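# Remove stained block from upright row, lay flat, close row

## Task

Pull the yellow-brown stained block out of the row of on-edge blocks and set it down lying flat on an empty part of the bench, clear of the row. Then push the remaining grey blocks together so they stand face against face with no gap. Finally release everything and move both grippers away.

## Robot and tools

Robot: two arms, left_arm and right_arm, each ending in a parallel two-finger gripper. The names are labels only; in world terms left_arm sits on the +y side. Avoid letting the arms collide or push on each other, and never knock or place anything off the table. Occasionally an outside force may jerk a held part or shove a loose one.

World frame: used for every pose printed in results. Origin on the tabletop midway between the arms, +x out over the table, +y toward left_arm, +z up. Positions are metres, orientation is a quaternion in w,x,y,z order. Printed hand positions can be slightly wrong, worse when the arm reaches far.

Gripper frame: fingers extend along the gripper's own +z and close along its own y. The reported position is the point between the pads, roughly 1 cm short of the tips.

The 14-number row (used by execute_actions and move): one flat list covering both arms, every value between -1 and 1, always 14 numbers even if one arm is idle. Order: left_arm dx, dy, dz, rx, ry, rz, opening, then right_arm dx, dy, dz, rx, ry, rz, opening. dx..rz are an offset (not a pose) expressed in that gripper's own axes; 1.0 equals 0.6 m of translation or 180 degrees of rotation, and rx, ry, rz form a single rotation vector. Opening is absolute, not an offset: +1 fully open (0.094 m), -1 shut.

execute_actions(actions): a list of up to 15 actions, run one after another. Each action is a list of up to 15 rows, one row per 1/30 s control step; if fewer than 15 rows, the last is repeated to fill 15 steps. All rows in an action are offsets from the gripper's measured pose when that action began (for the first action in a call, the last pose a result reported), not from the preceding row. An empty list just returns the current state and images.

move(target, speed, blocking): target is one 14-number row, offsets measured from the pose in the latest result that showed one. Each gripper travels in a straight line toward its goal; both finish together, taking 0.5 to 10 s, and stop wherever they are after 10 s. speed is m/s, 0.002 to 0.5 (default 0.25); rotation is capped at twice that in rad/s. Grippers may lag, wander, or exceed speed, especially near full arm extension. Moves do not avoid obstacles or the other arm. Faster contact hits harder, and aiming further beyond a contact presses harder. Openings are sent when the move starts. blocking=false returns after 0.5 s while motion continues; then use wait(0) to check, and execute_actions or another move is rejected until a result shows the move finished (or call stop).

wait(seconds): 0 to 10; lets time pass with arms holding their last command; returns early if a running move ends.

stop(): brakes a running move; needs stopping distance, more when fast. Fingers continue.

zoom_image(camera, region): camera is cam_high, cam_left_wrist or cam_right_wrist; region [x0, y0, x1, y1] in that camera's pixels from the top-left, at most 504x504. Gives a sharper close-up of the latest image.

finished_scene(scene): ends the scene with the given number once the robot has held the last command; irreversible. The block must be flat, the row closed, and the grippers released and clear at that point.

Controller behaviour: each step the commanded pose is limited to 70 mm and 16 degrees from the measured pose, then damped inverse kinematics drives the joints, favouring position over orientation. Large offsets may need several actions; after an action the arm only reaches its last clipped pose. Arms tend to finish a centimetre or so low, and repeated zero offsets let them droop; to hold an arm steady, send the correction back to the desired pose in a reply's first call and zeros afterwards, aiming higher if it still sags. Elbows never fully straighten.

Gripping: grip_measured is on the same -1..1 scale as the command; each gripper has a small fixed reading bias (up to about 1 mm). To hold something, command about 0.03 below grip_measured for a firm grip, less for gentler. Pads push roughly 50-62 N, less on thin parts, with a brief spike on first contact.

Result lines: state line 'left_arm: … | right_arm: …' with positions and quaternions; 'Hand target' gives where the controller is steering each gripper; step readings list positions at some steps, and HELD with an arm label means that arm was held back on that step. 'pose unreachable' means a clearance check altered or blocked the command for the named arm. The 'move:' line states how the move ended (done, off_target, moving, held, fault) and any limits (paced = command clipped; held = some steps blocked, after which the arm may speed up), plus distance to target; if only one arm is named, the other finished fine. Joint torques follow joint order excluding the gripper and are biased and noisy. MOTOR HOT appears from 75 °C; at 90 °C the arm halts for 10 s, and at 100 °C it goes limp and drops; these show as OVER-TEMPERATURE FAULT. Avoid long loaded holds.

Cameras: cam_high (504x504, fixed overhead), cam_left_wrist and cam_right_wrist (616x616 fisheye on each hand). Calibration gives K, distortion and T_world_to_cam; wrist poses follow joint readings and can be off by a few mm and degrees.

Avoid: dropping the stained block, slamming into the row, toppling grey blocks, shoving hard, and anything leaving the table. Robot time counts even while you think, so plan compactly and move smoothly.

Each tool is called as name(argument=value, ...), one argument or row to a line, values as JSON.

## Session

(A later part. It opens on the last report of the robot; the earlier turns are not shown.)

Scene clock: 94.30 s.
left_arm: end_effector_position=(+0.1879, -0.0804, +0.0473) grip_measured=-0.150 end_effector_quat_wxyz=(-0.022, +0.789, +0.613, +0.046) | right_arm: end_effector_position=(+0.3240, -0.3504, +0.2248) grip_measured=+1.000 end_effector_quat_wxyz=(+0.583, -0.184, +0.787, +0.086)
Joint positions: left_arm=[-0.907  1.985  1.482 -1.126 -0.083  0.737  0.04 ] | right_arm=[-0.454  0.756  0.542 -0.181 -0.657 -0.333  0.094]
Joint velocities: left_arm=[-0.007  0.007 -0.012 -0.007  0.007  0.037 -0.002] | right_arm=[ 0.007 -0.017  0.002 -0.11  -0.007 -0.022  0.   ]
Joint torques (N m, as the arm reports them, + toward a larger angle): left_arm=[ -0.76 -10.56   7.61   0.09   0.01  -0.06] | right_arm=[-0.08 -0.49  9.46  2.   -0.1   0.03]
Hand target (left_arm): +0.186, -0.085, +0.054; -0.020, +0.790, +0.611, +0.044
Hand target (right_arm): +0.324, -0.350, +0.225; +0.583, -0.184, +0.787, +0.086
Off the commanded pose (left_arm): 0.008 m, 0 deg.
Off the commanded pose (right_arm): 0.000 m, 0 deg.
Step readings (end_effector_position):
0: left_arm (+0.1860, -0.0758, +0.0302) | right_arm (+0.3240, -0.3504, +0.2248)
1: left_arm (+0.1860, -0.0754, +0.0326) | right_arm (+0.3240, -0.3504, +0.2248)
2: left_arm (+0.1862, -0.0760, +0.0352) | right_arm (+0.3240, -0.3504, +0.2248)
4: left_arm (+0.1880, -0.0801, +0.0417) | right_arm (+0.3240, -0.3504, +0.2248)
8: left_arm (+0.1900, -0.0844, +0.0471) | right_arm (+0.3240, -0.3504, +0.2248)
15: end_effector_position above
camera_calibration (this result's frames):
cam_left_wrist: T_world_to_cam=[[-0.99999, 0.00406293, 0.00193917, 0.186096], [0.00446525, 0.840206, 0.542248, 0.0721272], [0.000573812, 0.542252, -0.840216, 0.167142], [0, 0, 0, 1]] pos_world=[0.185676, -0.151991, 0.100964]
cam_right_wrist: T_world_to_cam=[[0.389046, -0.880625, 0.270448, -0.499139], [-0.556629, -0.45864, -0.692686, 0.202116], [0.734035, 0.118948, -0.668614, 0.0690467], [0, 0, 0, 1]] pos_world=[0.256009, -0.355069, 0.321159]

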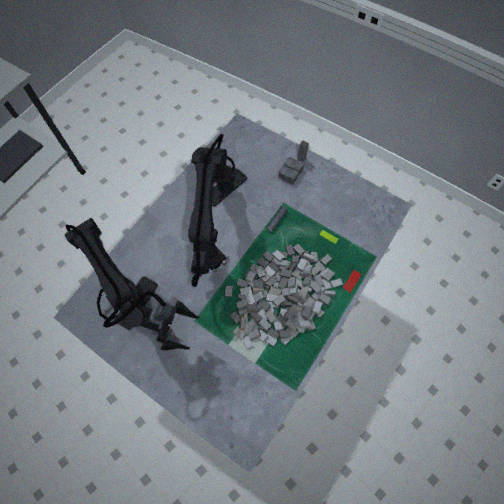

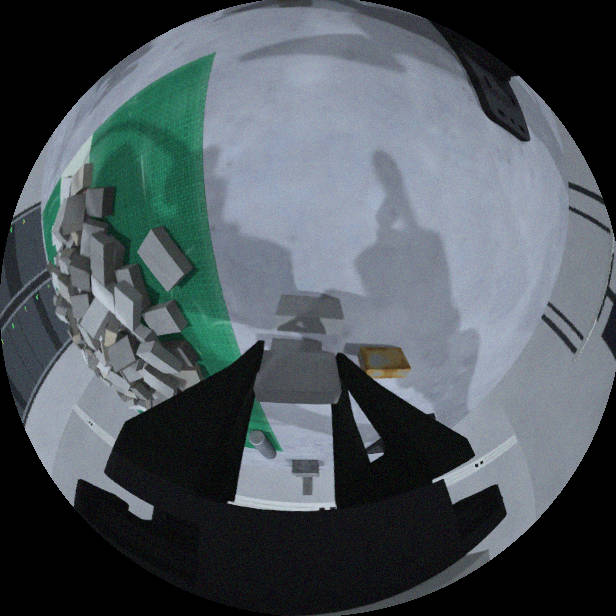

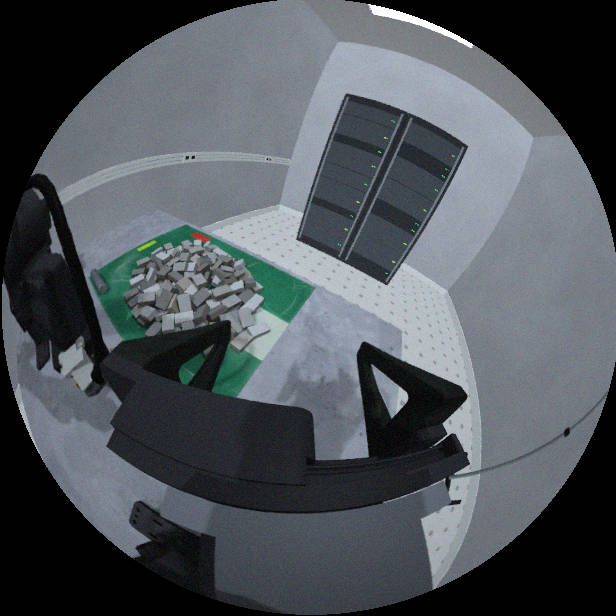

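execute_actions(
  actions=[
    [[0.04,0.005,0,0,0,0,-0.22,0,0,0,0,0,0,1]],
  ],
)

Scene clock: 99.20 s.
left_arm: end_effector_position=(+0.1970, -0.0603, +0.0464) grip_measured=-0.150 end_effector_quat_wxyz=(-0.027, +0.787, +0.615, +0.045) | right_arm: end_effector_position=(+0.3240, -0.3504, +0.2248) grip_measured=+1.000 end_effector_quat_wxyz=(+0.583, -0.184, +0.787, +0.086)
Joint positions: left_arm=[-0.856  1.948  1.425 -1.113 -0.083  0.782  0.04 ] | right_arm=[-0.454  0.756  0.542 -0.181 -0.657 -0.333  0.094]
Joint velocities: left_arm=[-0.017 -0.012 -0.017  0.007 -0.11  -0.007 -0.001] | right_arm=[ 0.002 -0.017 -0.002  0.007  0.022 -0.051  0.   ]
Joint torques (N m, as the arm reports them, + toward a larger angle): left_arm=[  0.03 -11.82   4.46   0.34  -0.03   0.05] | right_arm=[-0.09 -0.48  9.46  2.   -0.1   0.03]
Hand target (left_arm): +0.196, -0.058, +0.049; -0.022, +0.789, +0.613, +0.045
Hand target (right_arm): +0.324, -0.350, +0.225; +0.583, -0.184, +0.787, +0.086
Off the commanded pose (left_arm): 0.004 m, 1 deg.
Off the commanded pose (right_arm): 0.000 m, 0 deg.
Step readings (end_effector_position):
0: left_arm (+0.1874, -0.0795, +0.0474) | right_arm (+0.3240, -0.3504, +0.2248)
1: left_arm (+0.1881, -0.0786, +0.0469) | right_arm (+0.3240, -0.3504, +0.2248)
2: left_arm (+0.1887, -0.0751, +0.0462) | right_arm (+0.3240, -0.3504, +0.2248)
4: left_arm (+0.1911, -0.0661, +0.0458) | right_arm (+0.3240, -0.3504, +0.2248)
8: left_arm (+0.1969, -0.0603, +0.0463) | right_arm (+0.3240, -0.3504, +0.2248)
15: end_effector_position above
camera_calibration (this result's frames):
cam_left_wrist: T_world_to_cam=[[-0.999948, -0.00308648, 0.0096916, 0.194359], [0.00274166, 0.835786, 0.549048, 0.0554956], [-0.00979473, 0.549047, -0.835734, 0.15771], [0, 0, 0, 1]] pos_world=[0.195742, -0.132373, 0.0994504]
cam_right_wrist: T_world_to_cam=[[0.389046, -0.880625, 0.270448, -0.499139], [-0.556629, -0.45864, -0.692686, 0.202116], [0.734035, 0.118948, -0.668614, 0.0690467], [0, 0, 0, 1]] pos_world=[0.256009, -0.355069, 0.321159]

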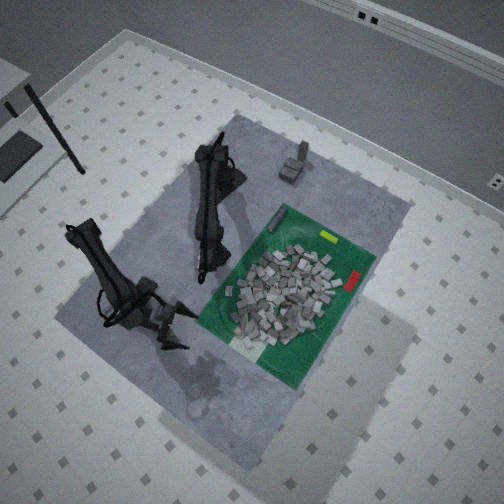

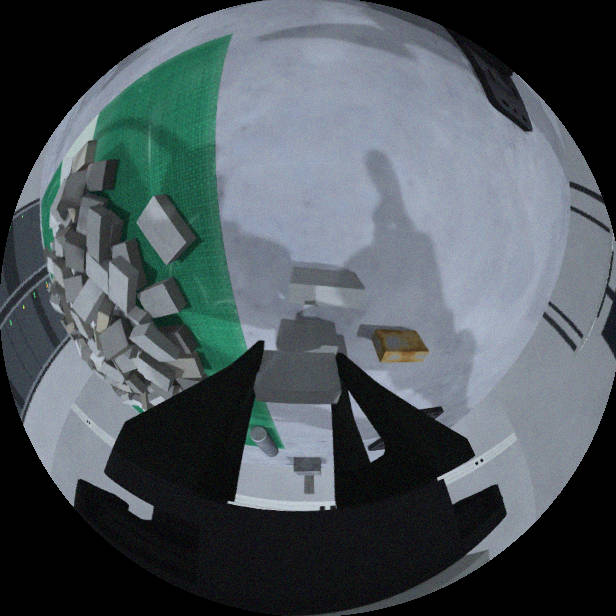

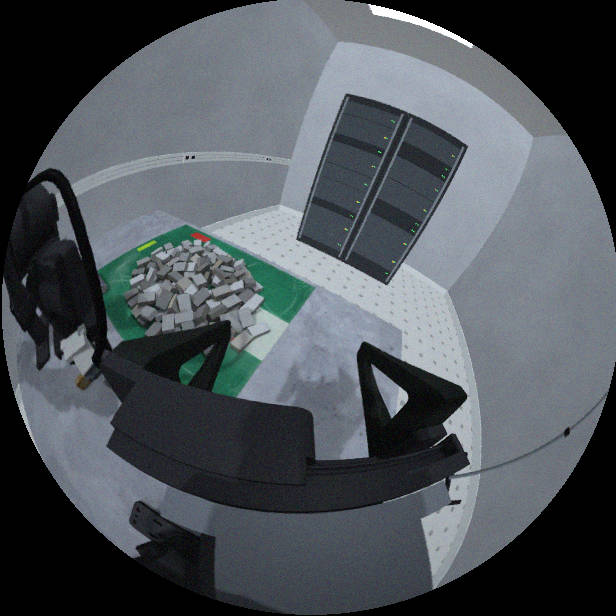

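execute_actions(
  actions=[
    [[-0.018,-0.025,-0.006,0,0,0,-0.22,0,0,0,0,0,0,1]],
    [[0,0,0.03,0,0,0,-0.22,0,0,0,0,0,0,1]],
    [[0,0,0.03,0,0,0,-0.22,0,0,0,0,0,0,1]],
  ],
)

Scene clock: 106.33 s.
left_arm: end_effector_position=(+0.1836, -0.0732, +0.0234) grip_measured=-0.150 end_effector_quat_wxyz=(-0.016, +0.789, +0.612, +0.045) | right_arm: end_effector_position=(+0.3240, -0.3504, +0.2248) grip_measured=+1.000 end_effector_quat_wxyz=(+0.583, -0.184, +0.787, +0.086)
Joint positions: left_arm=[-0.908  1.972  1.365 -1.01  -0.083  0.737  0.04 ] | right_arm=[-0.454  0.756  0.542 -0.181 -0.657 -0.333  0.094]
Joint velocities: left_arm=[-0.007  0.007 -0.002  0.037  0.022 -0.051  0.   ] | right_arm=[ 0.007 -0.002  0.007 -0.022 -0.022 -0.037  0.   ]
Joint torques (N m, as the arm reports them, + toward a larger angle): left_arm=[ 0.27 -9.73  4.59  0.48 -0.01  0.04] | right_arm=[-0.07 -0.49  9.46  2.   -0.1   0.03]
Hand target (left_arm): +0.183, -0.070, +0.017; -0.020, +0.789, +0.612, +0.045
Hand target (right_arm): +0.324, -0.350, +0.225; +0.583, -0.184, +0.787, +0.086
Off the commanded pose (left_arm): 0.007 m, 0 deg.
Off the commanded pose (right_arm): 0.000 m, 0 deg.
Step readings (end_effector_position; steps 1 to 15: 1st action; 16 to 30: 2nd action; 31 to 45: 3rd action):
0: left_arm (+0.1970, -0.0603, +0.0464) | right_arm (+0.3240, -0.3504, +0.2248)
1: left_arm (+0.1961, -0.0609, +0.0464) | right_arm (+0.3240, -0.3504, +0.2248)
2: left_arm (+0.1942, -0.0621, +0.0464) | right_arm (+0.3240, -0.3504, +0.2248)
4: left_arm (+0.1885, -0.0658, +0.0464) | right_arm (+0.3240, -0.3504, +0.2248)
8: left_arm (+0.1819, -0.0698, +0.0464) | right_arm (+0.3240, -0.3504, +0.2248)
15: left_arm (+0.1818, -0.0698, +0.0464) | right_arm (+0.3240, -0.3504, +0.2248)
16: left_arm (+0.1820, -0.0702, +0.0450) | right_arm (+0.3240, -0.3504, +0.2248)
17: left_arm (+0.1823, -0.0707, +0.0435) | right_arm (+0.3240, -0.3504, +0.2248)
19: left_arm (+0.1819, -0.0699, +0.0392) | right_arm (+0.3240, -0.3504, +0.2248)
23: left_arm (+0.1816, -0.0694, +0.0348) | right_arm (+0.3240, -0.3504, +0.2248)
30: left_arm (+0.1828, -0.0717, +0.0347) | right_arm (+0.3240, -0.3504, +0.2248)
31: left_arm (+0.1830, -0.0721, +0.0335) | right_arm (+0.3240, -0.3504, +0.2248)
32: left_arm (+0.1834, -0.0728, +0.0322) | right_arm (+0.3240, -0.3504, +0.2248)
34: left_arm (+0.1831, -0.0723, +0.0282) | right_arm (+0.3240, -0.3504, +0.2248)
38: left_arm (+0.1826, -0.0714, +0.0237) | right_arm (+0.3240, -0.3504, +0.2248)
45: end_effector_position above
camera_calibration (this result's frames):
cam_left_wrist: T_world_to_cam=[[-0.999982, 0.00481972, -0.00351399, 0.182008], [0.0022003, 0.845649, 0.533735, 0.0800628], [0.00554405, 0.533717, -0.845645, 0.14176], [0, 0, 0, 1]] pos_world=[0.181043, -0.144242, 0.0777858]
cam_right_wrist: T_world_to_cam=[[0.389046, -0.880625, 0.270448, -0.499139], [-0.556629, -0.45864, -0.692686, 0.202116], [0.734035, 0.118948, -0.668614, 0.0690467], [0, 0, 0, 1]] pos_world=[0.256009, -0.355069, 0.321159]

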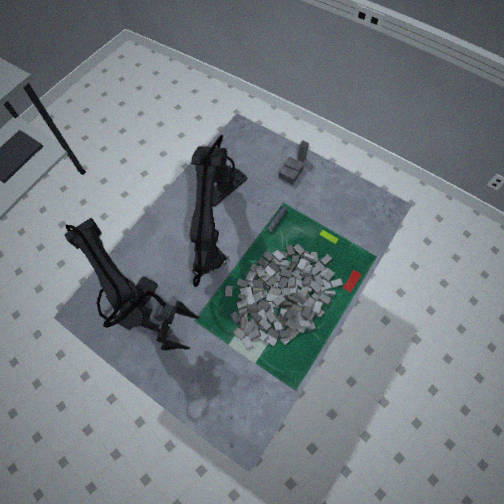

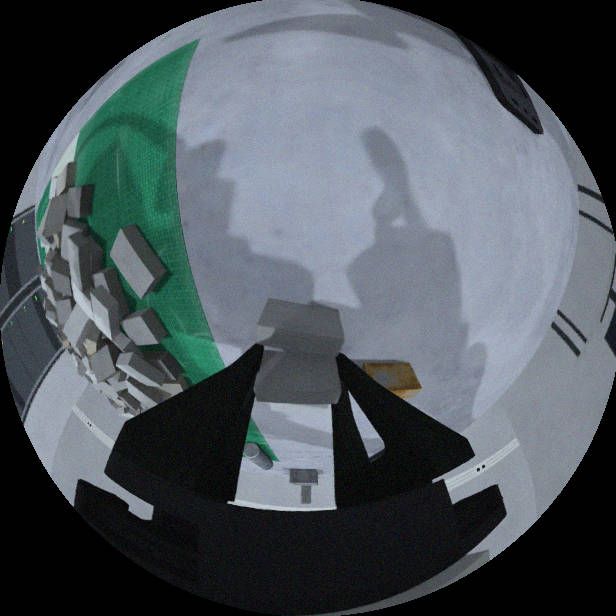

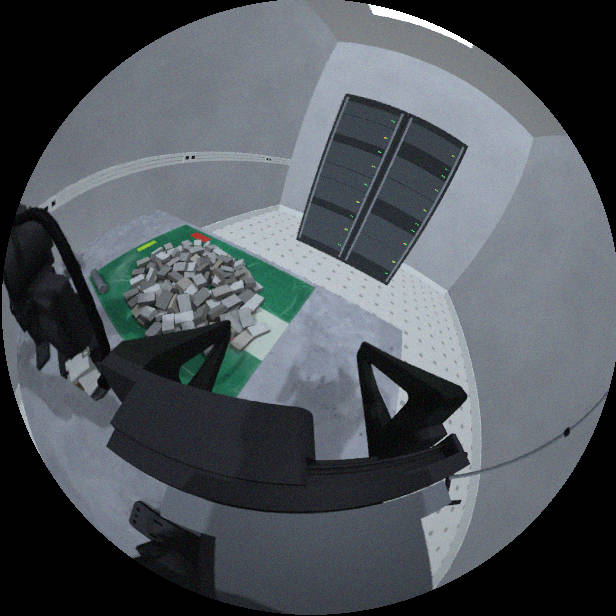

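In the gap now; continue down.

execute_actions(
  actions=[
    [[0.006,0,0.04,0,0,0,-0.22,0,0,0,0,0,0,1]],
    [[0,0,0,0,0,0,0.2,0,0,0,0,0,0,1]],
    [[0,0,-0.15,0,0,0,0.2,0,0,0,0,0,0,1]],
    [[0.1,0.03,-0.06,0,0,0,1,0,0,0,0,0,0,1]],
  ],
)

Scene clock: 110.37 s.
left_arm: end_effector_position=(+0.2185, -0.0272, +0.1369) grip_measured=+1.000 end_effector_quat_wxyz=(+0.015, +0.782, +0.621, +0.045) | right_arm: end_effector_position=(+0.3240, -0.3504, +0.2248) grip_measured=+1.000 end_effector_quat_wxyz=(+0.583, -0.184, +0.787, +0.086)
Joint positions: left_arm=[-0.753  1.763  1.55  -1.33  -0.092  0.874  0.094] | right_arm=[-0.454  0.756  0.542 -0.181 -0.657 -0.333  0.094]
Joint velocities: left_arm=[ 0.017 -0.007 -0.012 -0.037 -0.022  0.051  0.   ] | right_arm=[-0.002 -0.007  0.002  0.037  0.007 -0.007  0.   ]
Joint torques (N m, as the arm reports them, + toward a larger angle): left_arm=[-0.59 -8.17  6.99  0.26  0.06  0.06] | right_arm=[-0.09 -0.49  9.45  2.   -0.1   0.03]
Hand target (left_arm): +0.214, -0.028, +0.138; +0.007, +0.789, +0.613, +0.042
Hand target (right_arm): +0.324, -0.350, +0.225; +0.583, -0.184, +0.787, +0.086
Off the commanded pose (left_arm): 0.005 m, 2 deg.
Off the commanded pose (right_arm): 0.000 m, 0 deg.
Step readings (end_effector_position; steps 1 to 15: 1st action; 16 to 30: 2nd action; 31 to 45: 3rd action; 46 to 60: 4th action):
0: left_arm (+0.1838, -0.0735, +0.0234) | right_arm (+0.3240, -0.3504, +0.2248)
1: left_arm (+0.1839, -0.0737, +0.0215) | right_arm (+0.3240, -0.3504, +0.2248)
2: left_arm (+0.1840, -0.0739, +0.0191) | right_arm (+0.3240, -0.3504, +0.2248)
4: left_arm (+0.1828, -0.0713, +0.0126) | right_arm (+0.3240, -0.3504, +0.2248)
8: left_arm (+0.1827, -0.0692, +0.0072) | right_arm (+0.3240, -0.3504, +0.2248)
15: left_arm (+0.1828, -0.0695, +0.0072) | right_arm (+0.3240, -0.3504, +0.2248)
16: left_arm (+0.1831, -0.0693, +0.0072) | right_arm (+0.3240, -0.3504, +0.2248)
17: left_arm (+0.1835, -0.0695, +0.0072) | right_arm (+0.3240, -0.3504, +0.2248)
19: left_arm (+0.1842, -0.0697, +0.0073) | right_arm (+0.3240, -0.3504, +0.2248)
23: left_arm (+0.1843, -0.0698, +0.0073) | right_arm (+0.3240, -0.3504, +0.2248)
30: left_arm (+0.1843, -0.0698, +0.0073) | right_arm (+0.3240, -0.3504, +0.2248)
31: left_arm (+0.1840, -0.0690, +0.0128) | right_arm (+0.3240, -0.3504, +0.2248)
32: left_arm (+0.1830, -0.0678, +0.0206) | right_arm (+0.3240, -0.3504, +0.2248)
34: left_arm (+0.1849, -0.0734, +0.0455) | right_arm (+0.3240, -0.3504, +0.2248)
38: left_arm (+0.1914, -0.0903, +0.0929) | right_arm (+0.3240, -0.3504, +0.2248)
45: left_arm (+0.1860, -0.0808, +0.0991) | right_arm (+0.3240, -0.3504, +0.2248)
46: left_arm (+0.1874, -0.0775, +0.1010) | right_arm (+0.3240, -0.3504, +0.2248)
47: left_arm (+0.1911, -0.0704, +0.1043) | right_arm (+0.3240, -0.3504, +0.2248)
49: left_arm (+0.2059, -0.0524, +0.1176) | right_arm (+0.3240, -0.3504, +0.2248)
53: left_arm (+0.2225, -0.0297, +0.1364) | right_arm (+0.3240, -0.3504, +0.2248)
60: end_effector_position above
camera_calibration (this result's frames):
cam_left_wrist: T_world_to_cam=[[-0.998963, -0.0157355, -0.0427324, 0.22165], [-0.0347366, 0.870105, 0.491641, -0.00496616], [0.0294455, 0.492615, -0.869749, 0.209951], [0, 0, 0, 1]] pos_world=[0.215065, -0.0956164, 0.194518]
cam_right_wrist: T_world_to_cam=[[0.389046, -0.880625, 0.270448, -0.499139], [-0.556629, -0.45864, -0.692686, 0.202116], [0.734035, 0.118948, -0.668614, 0.0690467], [0, 0, 0, 1]] pos_world=[0.256009, -0.355069, 0.321159]

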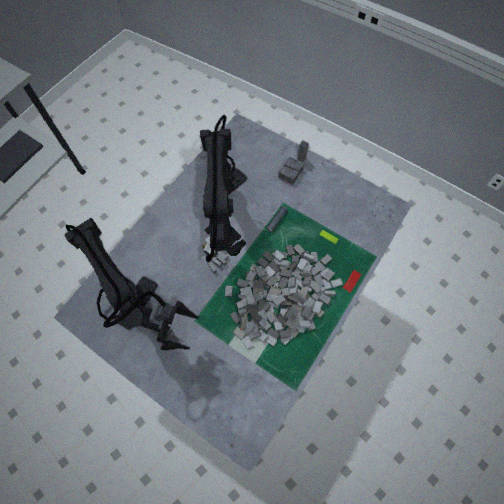

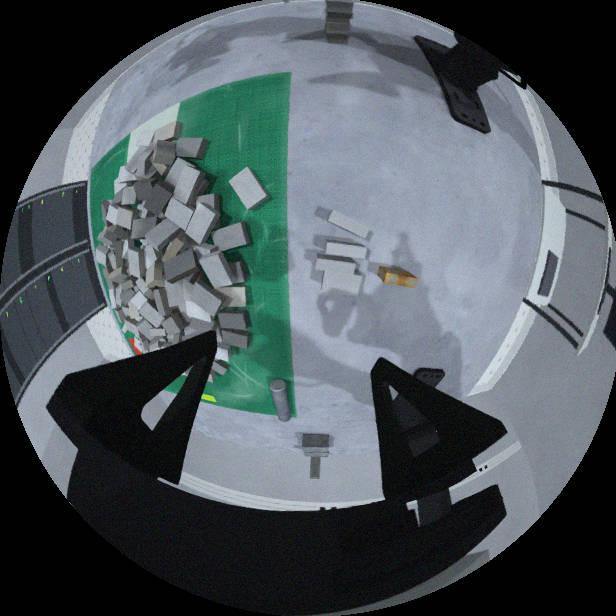

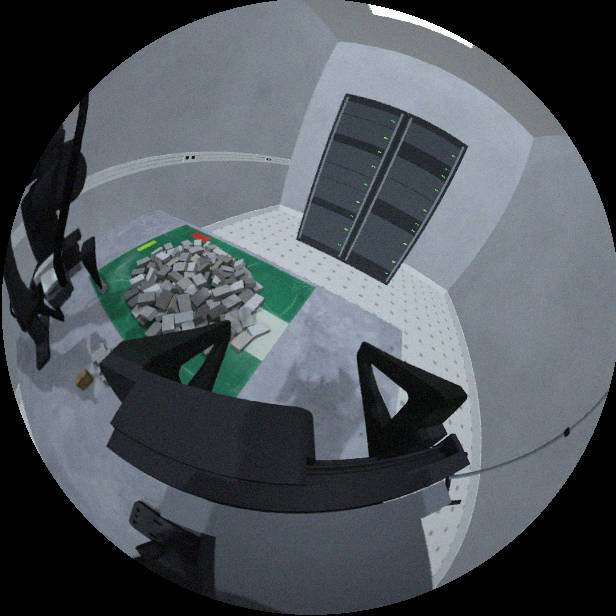

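execute_actions(
  actions=[
    [[-0.07,-0.16,0.1,0,0,0,0.45,0,0,0,0,0,0,1]],
    [[-0.03,-0.03,0.05,0,0,0,0.45,0,0,0,0,0,0,1]],
  ],
)

Scene clock: 117.43 s.
left_arm: end_effector_position=(+0.0997, -0.0555, +0.0396) grip_measured=+0.451 end_effector_quat_wxyz=(+0.000, +0.796, +0.603, +0.052) | right_arm: end_effector_position=(+0.3240, -0.3504, +0.2248) grip_measured=+1.000 end_effector_quat_wxyz=(+0.583, -0.184, +0.787, +0.086)
Joint positions: left_arm=[-1.14   1.762  1.154 -1.002 -0.096  0.53   0.068] | right_arm=[-0.454  0.756  0.542 -0.181 -0.657 -0.333  0.094]
Joint velocities: left_arm=[-0.002  0.012  0.007 -0.066 -0.007 -0.081  0.   ] | right_arm=[-0.017 -0.002  0.002 -0.037 -0.022  0.022  0.   ]
Joint torques (N m, as the arm reports them, + toward a larger angle): left_arm=[ 0.18 -7.87  4.71  0.45 -0.03 -0.04] | right_arm=[-0.08 -0.49  9.46  2.   -0.1   0.03]
Hand target (left_arm): +0.099, -0.054, +0.034; -0.002, +0.794, +0.606, +0.052
Hand target (right_arm): +0.324, -0.350, +0.225; +0.583, -0.184, +0.787, +0.086
Off the commanded pose (left_arm): 0.007 m, 1 deg.
Off the commanded pose (right_arm): 0.000 m, 0 deg.
Step readings (end_effector_position; steps 1 to 15: 1st action; 16 to 30: 2nd action):
0: left_arm (+0.2180, -0.0265, +0.1369) | right_arm (+0.3240, -0.3504, +0.2248)
1: left_arm (+0.2154, -0.0284, +0.1324) | right_arm (+0.3240, -0.3504, +0.2248)
2: left_arm (+0.2056, -0.0287, +0.1245) | right_arm (+0.3240, -0.3504, +0.2248)
4: left_arm (+0.1714, -0.0275, +0.1031) | right_arm (+0.3240, -0.3504, +0.2248)
8: left_arm (+0.1150, -0.0286, +0.0691) | right_arm (+0.3240, -0.3504, +0.2248)
15: left_arm (+0.1180, -0.0423, +0.0661) | right_arm (+0.3240, -0.3504, +0.2248)
16: left_arm (+0.1173, -0.0445, +0.0641) | right_arm (+0.3240, -0.3504, +0.2248)
17: left_arm (+0.1142, -0.0472, +0.0608) | right_arm (+0.3240, -0.3504, +0.2248)
19: left_arm (+0.1052, -0.0500, +0.0519) | right_arm (+0.3240, -0.3504, +0.2248)
23: left_arm (+0.0986, -0.0515, +0.0403) | right_arm (+0.3240, -0.3504, +0.2248)
30: end_effector_position above
camera_calibration (this result's frames):
cam_left_wrist: T_world_to_cam=[[-0.998986, 0.0297382, -0.0338124, 0.10056], [0.0078056, 0.853894, 0.520388, 0.0571476], [0.0443476, 0.519596, -0.85326, 0.142099], [0, 0, 0, 1]] pos_world=[0.0937106, -0.125623, 0.094909]
cam_right_wrist: T_world_to_cam=[[0.389046, -0.880625, 0.270448, -0.499139], [-0.556629, -0.45864, -0.692686, 0.202116], [0.734035, 0.118948, -0.668614, 0.0690467], [0, 0, 0, 1]] pos_world=[0.256009, -0.355069, 0.321159]

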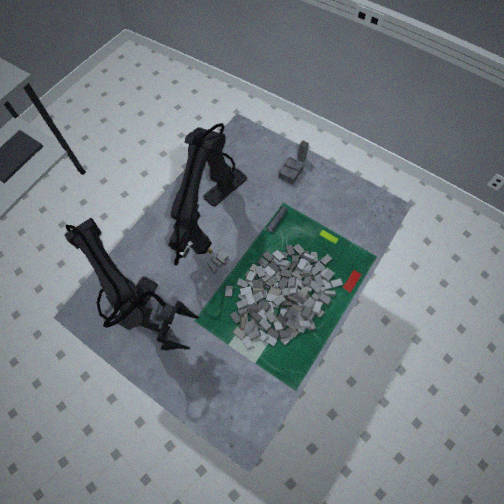

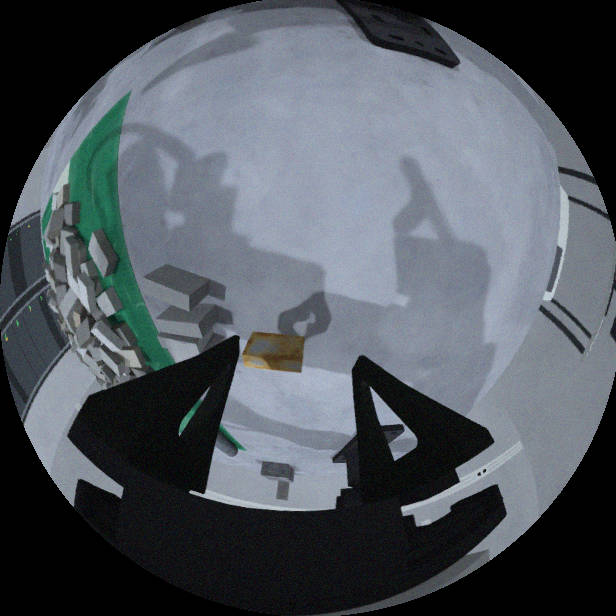

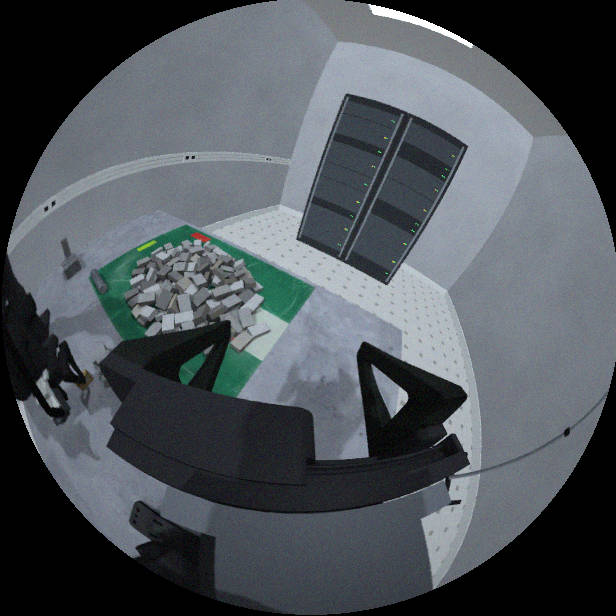

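execute_actions(
  actions=[
    [[0.036,0.036,-0.01,0,0,0,0.45,0,0,0,0,0,0,1]],
    [[0,0,0.055,0,0,0,0.45,0,0,0,0,0,0,1]],
    [[0,0,0,0,0,0,-0.22,0,0,0,0,0,0,1]],
    [[0,0,-0.1,0,0,0,-0.22,0,0,0,0,0,0,1]],
  ],
)

Scene clock: 122.23 s.
left_arm: end_effector_position=(+0.1269, -0.0496, +0.0723) grip_measured=-0.164 end_effector_quat_wxyz=(+0.010, +0.792, +0.608, +0.047) | right_arm: end_effector_position=(+0.3240, -0.3504, +0.2248) grip_measured=+1.000 end_effector_quat_wxyz=(+0.583, -0.184, +0.787, +0.086)
Joint positions: left_arm=[-1.046  1.712  1.231 -1.099 -0.097  0.612  0.039] | right_arm=[-0.454  0.756  0.542 -0.181 -0.657 -0.333  0.094]
Joint velocities: left_arm=[ 0.002 -0.022  0.007 -0.183 -0.022  0.022 -0.   ] | right_arm=[-0.007  0.007 -0.002  0.037 -0.051  0.007  0.   ]
Joint torques (N m, as the arm reports them, + toward a larger angle): left_arm=[-0.73 -7.94  7.28  0.24 -0.02 -0.03] | right_arm=[-0.09 -0.48  9.45  2.   -0.1   0.03]
Hand target (left_arm): +0.124, -0.049, +0.077; +0.005, +0.793, +0.607, +0.049
Hand target (right_arm): +0.324, -0.350, +0.225; +0.583, -0.184, +0.787, +0.086
Off the commanded pose (left_arm): 0.006 m, 1 deg.
Off the commanded pose (right_arm): 0.000 m, 0 deg.
Step readings (end_effector_position; steps 1 to 15: 1st action; 16 to 30: 2nd action; 31 to 45: 3rd action; 46 to 60: 4th action):
0: left_arm (+0.0999, -0.0564, +0.0395) | right_arm (+0.3240, -0.3504, +0.2248)
1: left_arm (+0.1017, -0.0559, +0.0399) | right_arm (+0.3240, -0.3504, +0.2248)
2: left_arm (+0.1063, -0.0542, +0.0407) | right_arm (+0.3240, -0.3504, +0.2248)
4: left_arm (+0.1185, -0.0501, +0.0431) | right_arm (+0.3240, -0.3504, +0.2248)
8: left_arm (+0.1280, -0.0461, +0.0450) | right_arm (+0.3240, -0.3504, +0.2248)
15: left_arm (+0.1278, -0.0457, +0.0450) | right_arm (+0.3240, -0.3504, +0.2248)
16: left_arm (+0.1282, -0.0466, +0.0426) | right_arm (+0.3240, -0.3504, +0.2248)
17: left_arm (+0.1285, -0.0476, +0.0389) | right_arm (+0.3240, -0.3504, +0.2248)
19: left_arm (+0.1275, -0.0448, +0.0291) | right_arm (+0.3240, -0.3504, +0.2248)
23: left_arm (+0.1265, -0.0422, +0.0178) | right_arm (+0.3240, -0.3504, +0.2248)
30: left_arm (+0.1283, -0.0470, +0.0173) | right_arm (+0.3240, -0.3504, +0.2248)
31: left_arm (+0.1281, -0.0470, +0.0173) | right_arm (+0.3240, -0.3504, +0.2248)
32: left_arm (+0.1279, -0.0470, +0.0173) | right_arm (+0.3240, -0.3504, +0.2248)
34: left_arm (+0.1281, -0.0470, +0.0173) | right_arm (+0.3240, -0.3504, +0.2248)
38: left_arm (+0.1281, -0.0470, +0.0173) | right_arm (+0.3240, -0.3504, +0.2248)
45: left_arm (+0.1281, -0.0470, +0.0173) | right_arm (+0.3240, -0.3504, +0.2248)
46: left_arm (+0.1276, -0.0457, +0.0212) | right_arm (+0.3240, -0.3504, +0.2248)
47: left_arm (+0.1267, -0.0441, +0.0278) | right_arm (+0.3240, -0.3504, +0.2248)
49: left_arm (+0.1275, -0.0483, +0.0458) | right_arm (+0.3240, -0.3504, +0.2248)
53: left_arm (+0.1302, -0.0581, +0.0709) | right_arm (+0.3240, -0.3504, +0.2248)
60: end_effector_position above
camera_calibration (this result's frames):
cam_left_wrist: T_world_to_cam=[[-0.999059, 0.0174728, -0.0396933, 0.128527], [-0.00477595, 0.865357, 0.501134, 0.0384053], [0.0431051, 0.500852, -0.864459, 0.165797], [0, 0, 0, 1]] pos_world=[0.121443, -0.11852, 0.12918]
cam_right_wrist: T_world_to_cam=[[0.389046, -0.880625, 0.270448, -0.499139], [-0.556629, -0.45864, -0.692686, 0.202116], [0.734035, 0.118948, -0.668614, 0.0690467], [0, 0, 0, 1]] pos_world=[0.256009, -0.355069, 0.321159]

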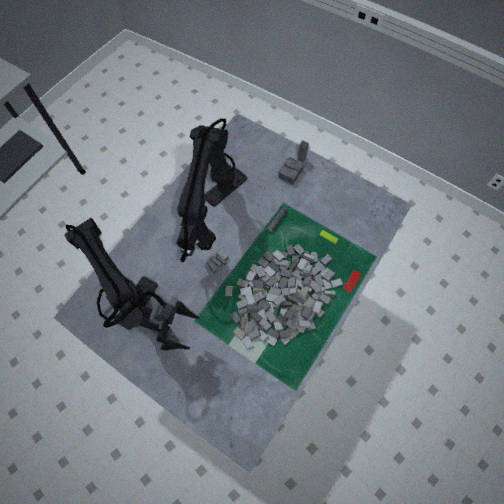

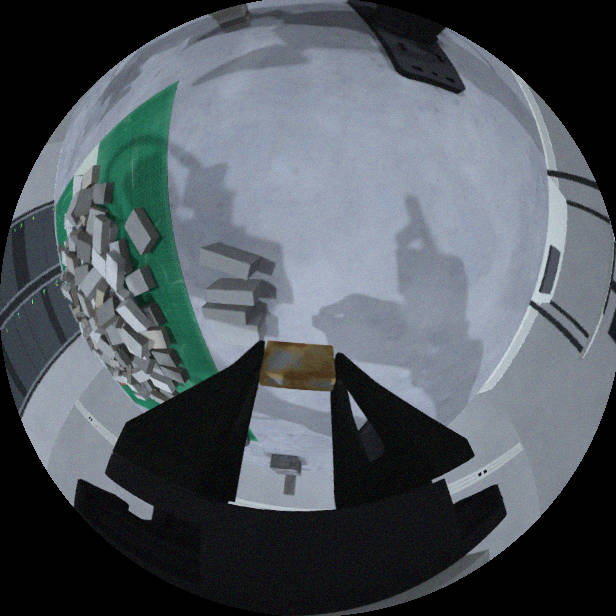

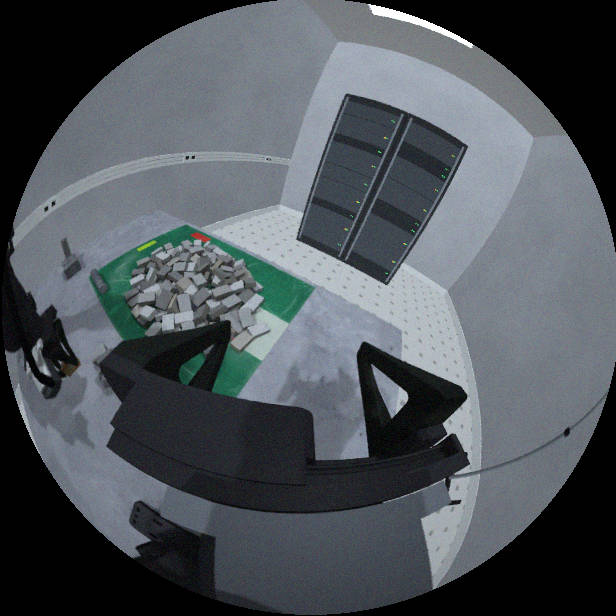

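execute_actions(
  actions=[
    [[0.13,0,0,0,0,0,-0.22,0,0,0,0,0,0,1]],
    [[0.12,0,0,0,-0.2,0,-0.22,0,0,0,0,0,0,1]],
    [[0,0,0,0,-0.05,0,-0.22,0,0,0,0,0,0,1]],
  ],
)

Scene clock: 126.57 s.
left_arm: end_effector_position=(+0.1758, +0.1094, +0.0832) grip_measured=-0.164 end_effector_quat_wxyz=(+0.225, +0.718, +0.636, -0.170) | right_arm: end_effector_position=(+0.3240, -0.3504, +0.2248) grip_measured=+1.000 end_effector_quat_wxyz=(+0.583, -0.184, +0.787, +0.086)
Joint positions: left_arm=[ 0.044  1.129  0.671 -0.98   0.558  1.523  0.039] | right_arm=[-0.454  0.756  0.542 -0.181 -0.657 -0.333  0.094]
Joint velocities: left_arm=[ 0.002 -0.002  0.012  0.051  0.125 -0.007  0.001] | right_arm=[-0.007 -0.017 -0.007  0.066 -0.022 -0.037  0.   ]
Joint torques (N m, as the arm reports them, + toward a larger angle): left_arm=[ 0.62 -1.06  5.18  0.68  0.54  0.04] | right_arm=[-0.09 -0.49  9.46  2.   -0.1   0.03]
Hand target (left_arm): +0.170, +0.107, +0.079; +0.224, +0.714, +0.635, -0.190
Hand target (right_arm): +0.324, -0.350, +0.225; +0.583, -0.184, +0.787, +0.086
Off the commanded pose (left_arm): 0.007 m, 2 deg.
Off the commanded pose (right_arm): 0.000 m, 0 deg.
Step readings (end_effector_position; steps 1 to 15: 1st action; 16 to 30: 2nd action; 31 to 45: 3rd action):
0: left_arm (+0.1260, -0.0469, +0.0724) | right_arm (+0.3240, -0.3504, +0.2248)
1: left_arm (+0.1275, -0.0444, +0.0705) | right_arm (+0.3240, -0.3504, +0.2248)
2: left_arm (+0.1302, -0.0330, +0.0682) | right_arm (+0.3240, -0.3504, +0.2248)
4: left_arm (+0.1369, +0.0017, +0.0673) | right_arm (+0.3240, -0.3504, +0.2248)
8: left_arm (+0.1458, +0.0272, +0.0734) | right_arm (+0.3240, -0.3504, +0.2248)
15: left_arm (+0.1460, +0.0263, +0.0742) | right_arm (+0.3240, -0.3504, +0.2248)
16: left_arm (+0.1468, +0.0267, +0.0722) | right_arm (+0.3240, -0.3504, +0.2248)
17: left_arm (+0.1507, +0.0361, +0.0700) | right_arm (+0.3240, -0.3504, +0.2248)
19: left_arm (+0.1597, +0.0727, +0.0697) | right_arm (+0.3240, -0.3504, +0.2248)
23: left_arm (+0.1698, +0.1120, +0.0753) | right_arm (+0.3240, -0.3504, +0.2248)
30: left_arm (+0.1708, +0.1078, +0.0785) | right_arm (+0.3240, -0.3504, +0.2248)
31: left_arm (+0.1720, +0.1081, +0.0782) | right_arm (+0.3240, -0.3504, +0.2248)
32: left_arm (+0.1741, +0.1117, +0.0778) | right_arm (+0.3240, -0.3504, +0.2248)
34: left_arm (+0.1764, +0.1165, +0.0776) | right_arm (+0.3240, -0.3504, +0.2248)
38: left_arm (+0.1766, +0.1133, +0.0808) | right_arm (+0.3240, -0.3504, +0.2248)
45: end_effector_position above
camera_calibration (this result's frames):
cam_left_wrist: T_world_to_cam=[[-0.993881, -0.0902045, 0.0637424, 0.177277], [-0.0957351, 0.991346, -0.089821, -0.0529963], [-0.0550886, -0.0953738, -0.993916, 0.18673], [0, 0, 0, 1]] pos_world=[0.181405, 0.086338, 0.169534]
cam_right_wrist: T_world_to_cam=[[0.389046, -0.880625, 0.270448, -0.499139], [-0.556629, -0.45864, -0.692686, 0.202116], [0.734035, 0.118948, -0.668614, 0.0690467], [0, 0, 0, 1]] pos_world=[0.256009, -0.355069, 0.321159]

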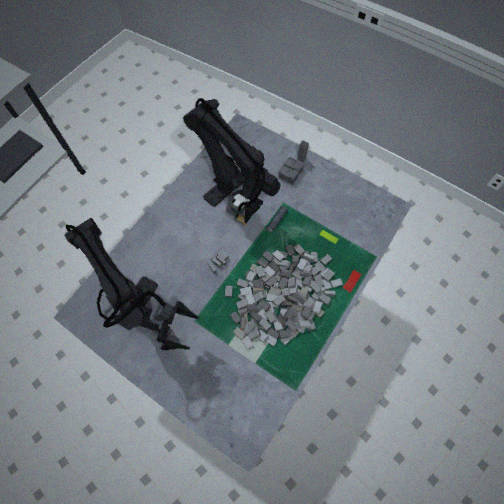

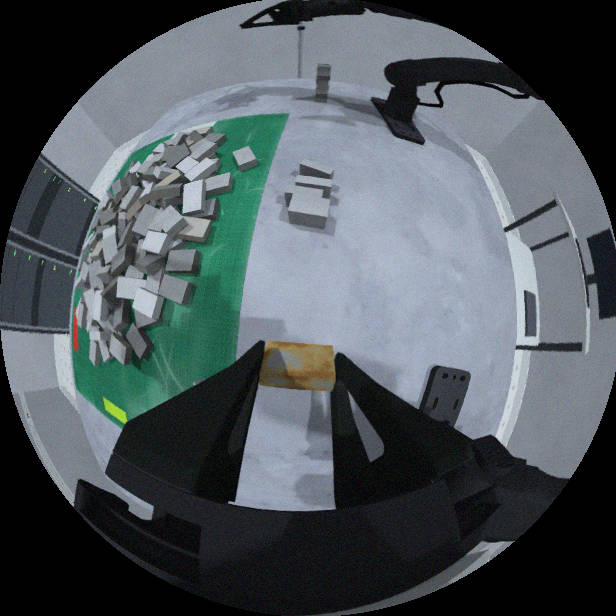

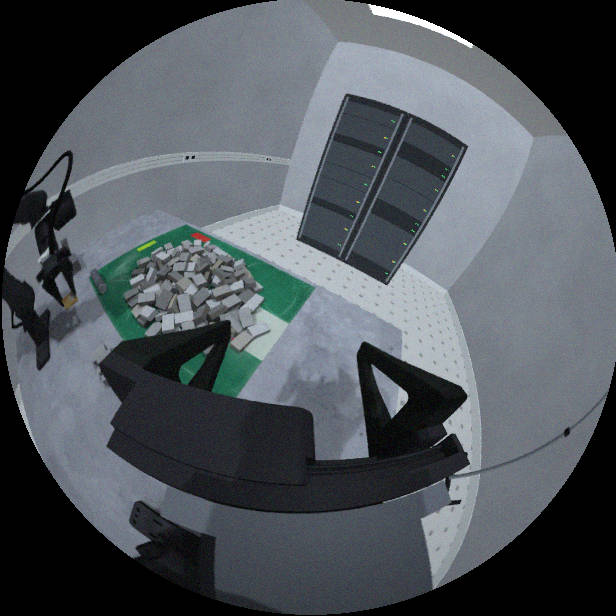

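execute_actions(
  actions=[
    [[-0.05,0,0.085,0,-0.03,0,-0.22,0,0,0,0,0,0,1]],
    [[0,0,0,0,0,0,0.3,0,0,0,0,0,0,1]],
    [[0.05,0,-0.12,0,0,0,0.3,0,0,0,0,0,0,1]],
  ],
)

Scene clock: 132.67 s.
left_arm: end_effector_position=(+0.1840, +0.1276, +0.0945) grip_measured=+0.299 end_effector_quat_wxyz=(+0.259, +0.708, +0.632, -0.179) | right_arm: end_effector_position=(+0.3240, -0.3504, +0.2248) grip_measured=+1.000 end_effector_quat_wxyz=(+0.583, -0.184, +0.787, +0.086)
Joint positions: left_arm=[ 0.215  1.154  0.703 -1.058  0.639  1.705  0.061] | right_arm=[-0.454  0.756  0.542 -0.181 -0.657 -0.333  0.094]
Joint velocities: left_arm=[ 0.007  0.095  0.002 -0.315  0.022  0.256 -0.001] | right_arm=[-0.012 -0.002  0.002 -0.051  0.007 -0.007  0.   ]
Joint torques (N m, as the arm reports them, + toward a larger angle): left_arm=[ 0.77 -1.58  7.96  0.32  0.52  0.02] | right_arm=[-0.08 -0.48  9.46  2.   -0.09  0.03]
Hand target (left_arm): +0.178, +0.126, +0.101; +0.257, +0.713, +0.622, -0.198
Hand target (right_arm): +0.324, -0.350, +0.225; +0.583, -0.184, +0.787, +0.086
Off the commanded pose (left_arm): 0.008 m, 2 deg.
Off the commanded pose (right_arm): 0.000 m, 0 deg.
Step readings (end_effector_position; steps 1 to 15: 1st action; 16 to 30: 2nd action; 31 to 45: 3rd action):
0: left_arm (+0.1756, +0.1085, +0.0838) | right_arm (+0.3240, -0.3504, +0.2248)
1: left_arm (+0.1757, +0.1040, +0.0813) | right_arm (+0.3240, -0.3504, +0.2248)
2: left_arm (+0.1735, +0.0945, +0.0777) | right_arm (+0.3240, -0.3504, +0.2248)
4: left_arm (+0.1636, +0.0793, +0.0682) | right_arm (+0.3240, -0.3504, +0.2248)
8: left_arm (+0.1615, +0.0690, +0.0573) | right_arm (+0.3240, -0.3504, +0.2248)
15: left_arm (+0.1770, +0.0609, +0.0612) | right_arm (+0.3240, -0.3504, +0.2248)
16: left_arm (+0.1776, +0.0609, +0.0612) | right_arm (+0.3240, -0.3504, +0.2248)
17: left_arm (+0.1776, +0.0609, +0.0613) | right_arm (+0.3240, -0.3504, +0.2248)
19: left_arm (+0.1777, +0.0609, +0.0612) | right_arm (+0.3240, -0.3504, +0.2248)
23: left_arm (+0.1777, +0.0610, +0.0612) | right_arm (+0.3240, -0.3504, +0.2248)
30: left_arm (+0.1777, +0.0610, +0.0612) | right_arm (+0.3240, -0.3504, +0.2248)
31: left_arm (+0.1782, +0.0661, +0.0632) | right_arm (+0.3240, -0.3504, +0.2248)
32: left_arm (+0.1831, +0.0792, +0.0660) | right_arm (+0.3240, -0.3504, +0.2248)
34: left_arm (+0.1944, +0.1040, +0.0748) | right_arm (+0.3240, -0.3504, +0.2248)
38: left_arm (+0.2009, +0.1253, +0.0916) | right_arm (+0.3240, -0.3504, +0.2248)
45: end_effector_position above
camera_calibration (this result's frames):
cam_left_wrist: T_world_to_cam=[[-0.994032, -0.101016, 0.0411784, 0.189935], [-0.106318, 0.981628, -0.158439, -0.0596085], [-0.0244171, -0.161872, -0.98651, 0.202255], [0, 0, 0, 1]] pos_world=[0.187403, 0.110439, 0.182261]
cam_right_wrist: T_world_to_cam=[[0.389046, -0.880625, 0.270448, -0.499139], [-0.556629, -0.45864, -0.692686, 0.202116], [0.734035, 0.118948, -0.668614, 0.0690467], [0, 0, 0, 1]] pos_world=[0.256009, -0.355069, 0.321159]

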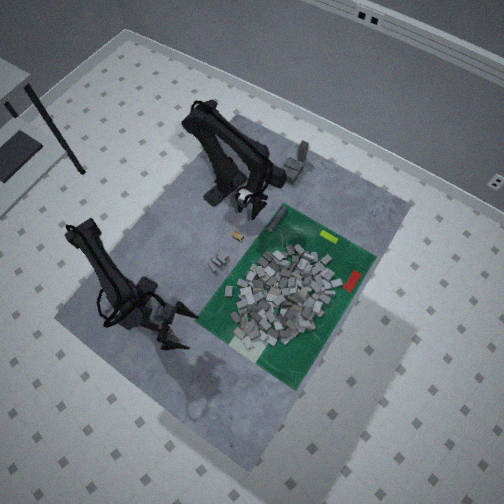

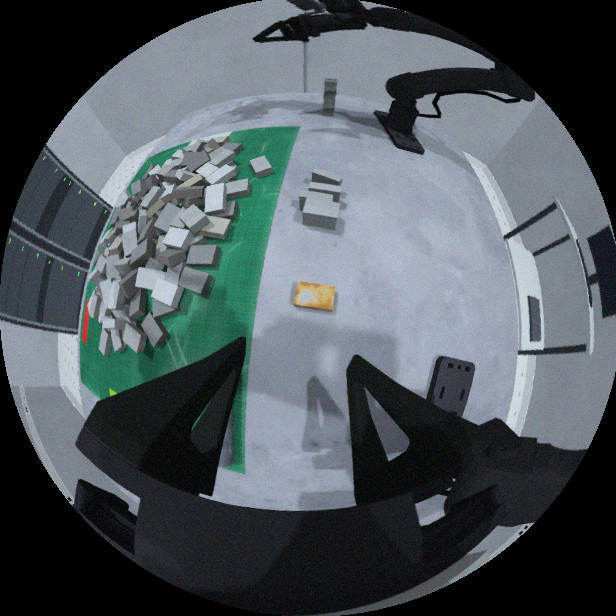

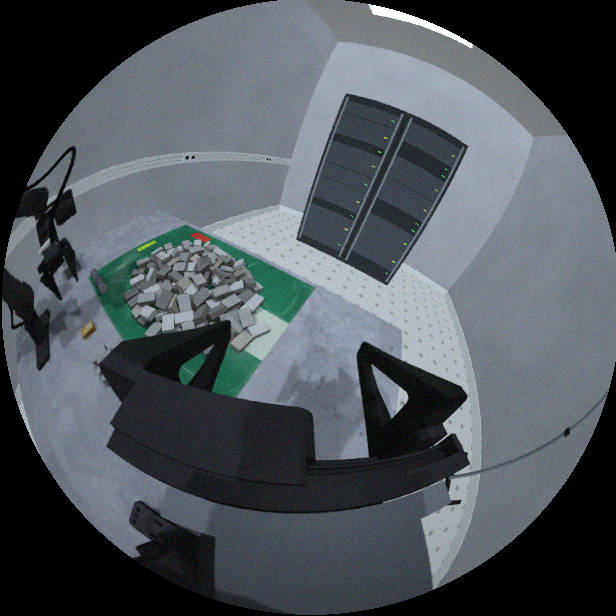

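execute_actions(
  actions=[
    [[-0.2,0,-0.12,0,0.23,0,1,0,0,0,0,0,0,1]],
    [[-0.12,0,0,0,0,0,1,0,0,0,0,0,0,1]],
    [[-0.05,0,0,0,0,-0.5,1,0,0,0,0,0,0,1]],
    [[0,0,0,0,0,0,1,0,0,0,0,0,0,1]],
  ],
)

Scene clock: 137.57 s.
left_arm: end_effector_position=(+0.1240, -0.0264, +0.2465) grip_measured=+1.000 end_effector_quat_wxyz=(+0.193, +0.580, +0.786, -0.088) | right_arm: end_effector_position=(+0.3240, -0.3504, +0.2248) grip_measured=+1.000 end_effector_quat_wxyz=(+0.583, -0.184, +0.787, +0.086)
Joint positions: left_arm=[-0.993  1.28   1.452 -1.317 -0.042  0.114  0.094] | right_arm=[-0.454  0.756  0.542 -0.181 -0.657 -0.333  0.094]
Joint velocities: left_arm=[ 0.007 -0.007 -0.002  0.037 -0.081  0.007  0.   ] | right_arm=[-0.007 -0.002  0.012 -0.022 -0.037  0.007  0.   ]
Joint torques (N m, as the arm reports them, + toward a larger angle): left_arm=[ 0.01 -3.77  6.17  1.31  0.01  0.06] | right_arm=[-0.08 -0.49  9.46  2.   -0.09  0.02]
Hand target (left_arm): +0.124, -0.026, +0.246; +0.193, +0.582, +0.785, -0.088
Hand target (right_arm): +0.324, -0.350, +0.225; +0.583, -0.184, +0.787, +0.086
Off the commanded pose (left_arm): 0.000 m, 0 deg.
Off the commanded pose (right_arm): 0.000 m, 0 deg.
Step readings (end_effector_position; steps 1 to 15: 1st action; 16 to 30: 2nd action; 31 to 45: 3rd action; 46 to 60: 4th action):
0: left_arm (+0.1746, +0.1268, +0.0939) | right_arm (+0.3240, -0.3504, +0.2248)
1: left_arm (+0.1730, +0.1269, +0.0954) | right_arm (+0.3240, -0.3504, +0.2248)
2: left_arm (+0.1702, +0.1203, +0.1031) | right_arm (+0.3240, -0.3504, +0.2248)
4: left_arm (+0.1700, +0.1019, +0.1333) | right_arm (+0.3240, -0.3504, +0.2248)
8: left_arm (+0.1718, +0.0614, +0.2126) | right_arm (+0.3240, -0.3504, +0.2248)
15: left_arm (+0.1621, +0.0593, +0.2331) | right_arm (+0.3240, -0.3504, +0.2248)
16: left_arm (+0.1576, +0.0534, +0.2321) | right_arm (+0.3240, -0.3504, +0.2248)
17: left_arm (+0.1466, +0.0370, +0.2338) | right_arm (+0.3240, -0.3504, +0.2248)
19: left_arm (+0.1290, +0.0084, +0.2395) | right_arm (+0.3240, -0.3504, +0.2248)
23: left_arm (+0.1282, -0.0066, +0.2445) | right_arm (+0.3240, -0.3504, +0.2248)
30: left_arm (+0.1357, -0.0040, +0.2474) | right_arm (+0.3240, -0.3504, +0.2248)
31: left_arm (+0.1342, -0.0056, +0.2478) | right_arm (+0.3240, -0.3504, +0.2248)
32: left_arm (+0.1306, -0.0107, +0.2491) | right_arm (+0.3240, -0.3504, +0.2248)
34: left_arm (+0.1251, -0.0208, +0.2506) | right_arm (+0.3240, -0.3504, +0.2248)
38: left_arm (+0.1246, -0.0257, +0.2473) | right_arm (+0.3240, -0.3504, +0.2248)
45: left_arm (+0.1240, -0.0264, +0.2465) | right_arm (+0.3240, -0.3504, +0.2248)
46: left_arm (+0.1240, -0.0264, +0.2465) | right_arm (+0.3240, -0.3504, +0.2248)
47: left_arm (+0.1240, -0.0264, +0.2465) | right_arm (+0.3240, -0.3504, +0.2248)
49: left_arm (+0.1240, -0.0264, +0.2465) | right_arm (+0.3240, -0.3504, +0.2248)
53: left_arm (+0.1240, -0.0264, +0.2465) | right_arm (+0.3240, -0.3504, +0.2248)
60: end_effector_position above
camera_calibration (this result's frames):
cam_left_wrist: T_world_to_cam=[[-0.866112, -0.496388, 0.0587242, 0.077801], [-0.493744, 0.867915, 0.0542277, 0.101924], [-0.0778856, 0.0179726, -0.9968, 0.339733], [0, 0, 0, 1]] pos_world=[0.144169, -0.0559476, 0.32855]
cam_right_wrist: T_world_to_cam=[[0.389046, -0.880625, 0.270448, -0.499139], [-0.556629, -0.45864, -0.692686, 0.202116], [0.734035, 0.118948, -0.668614, 0.0690467], [0, 0, 0, 1]] pos_world=[0.256009, -0.355069, 0.321159]

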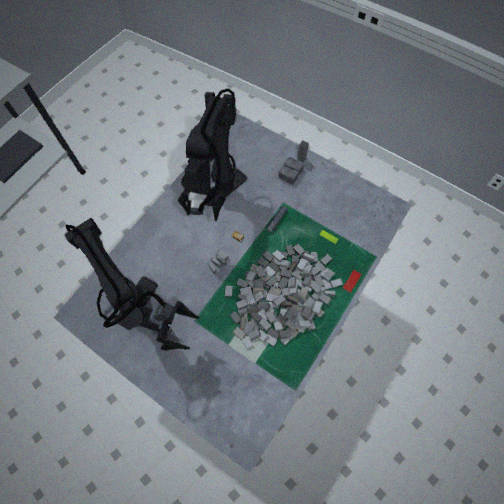

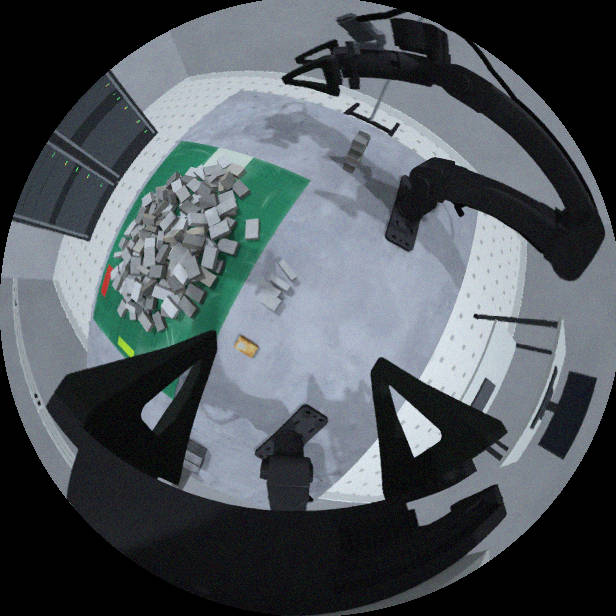

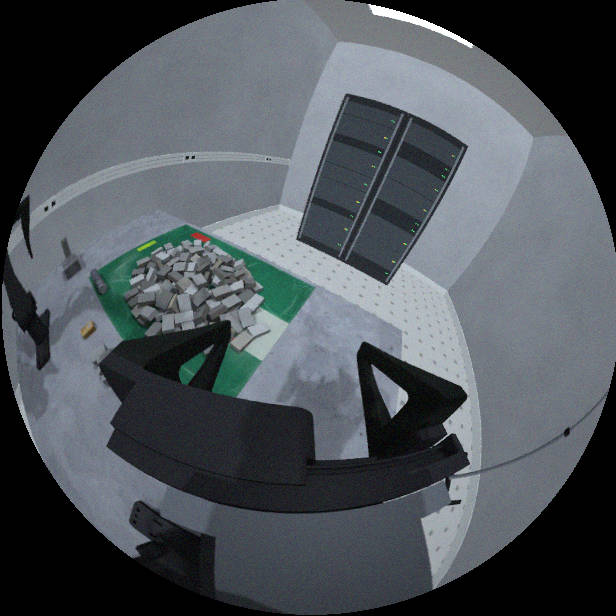

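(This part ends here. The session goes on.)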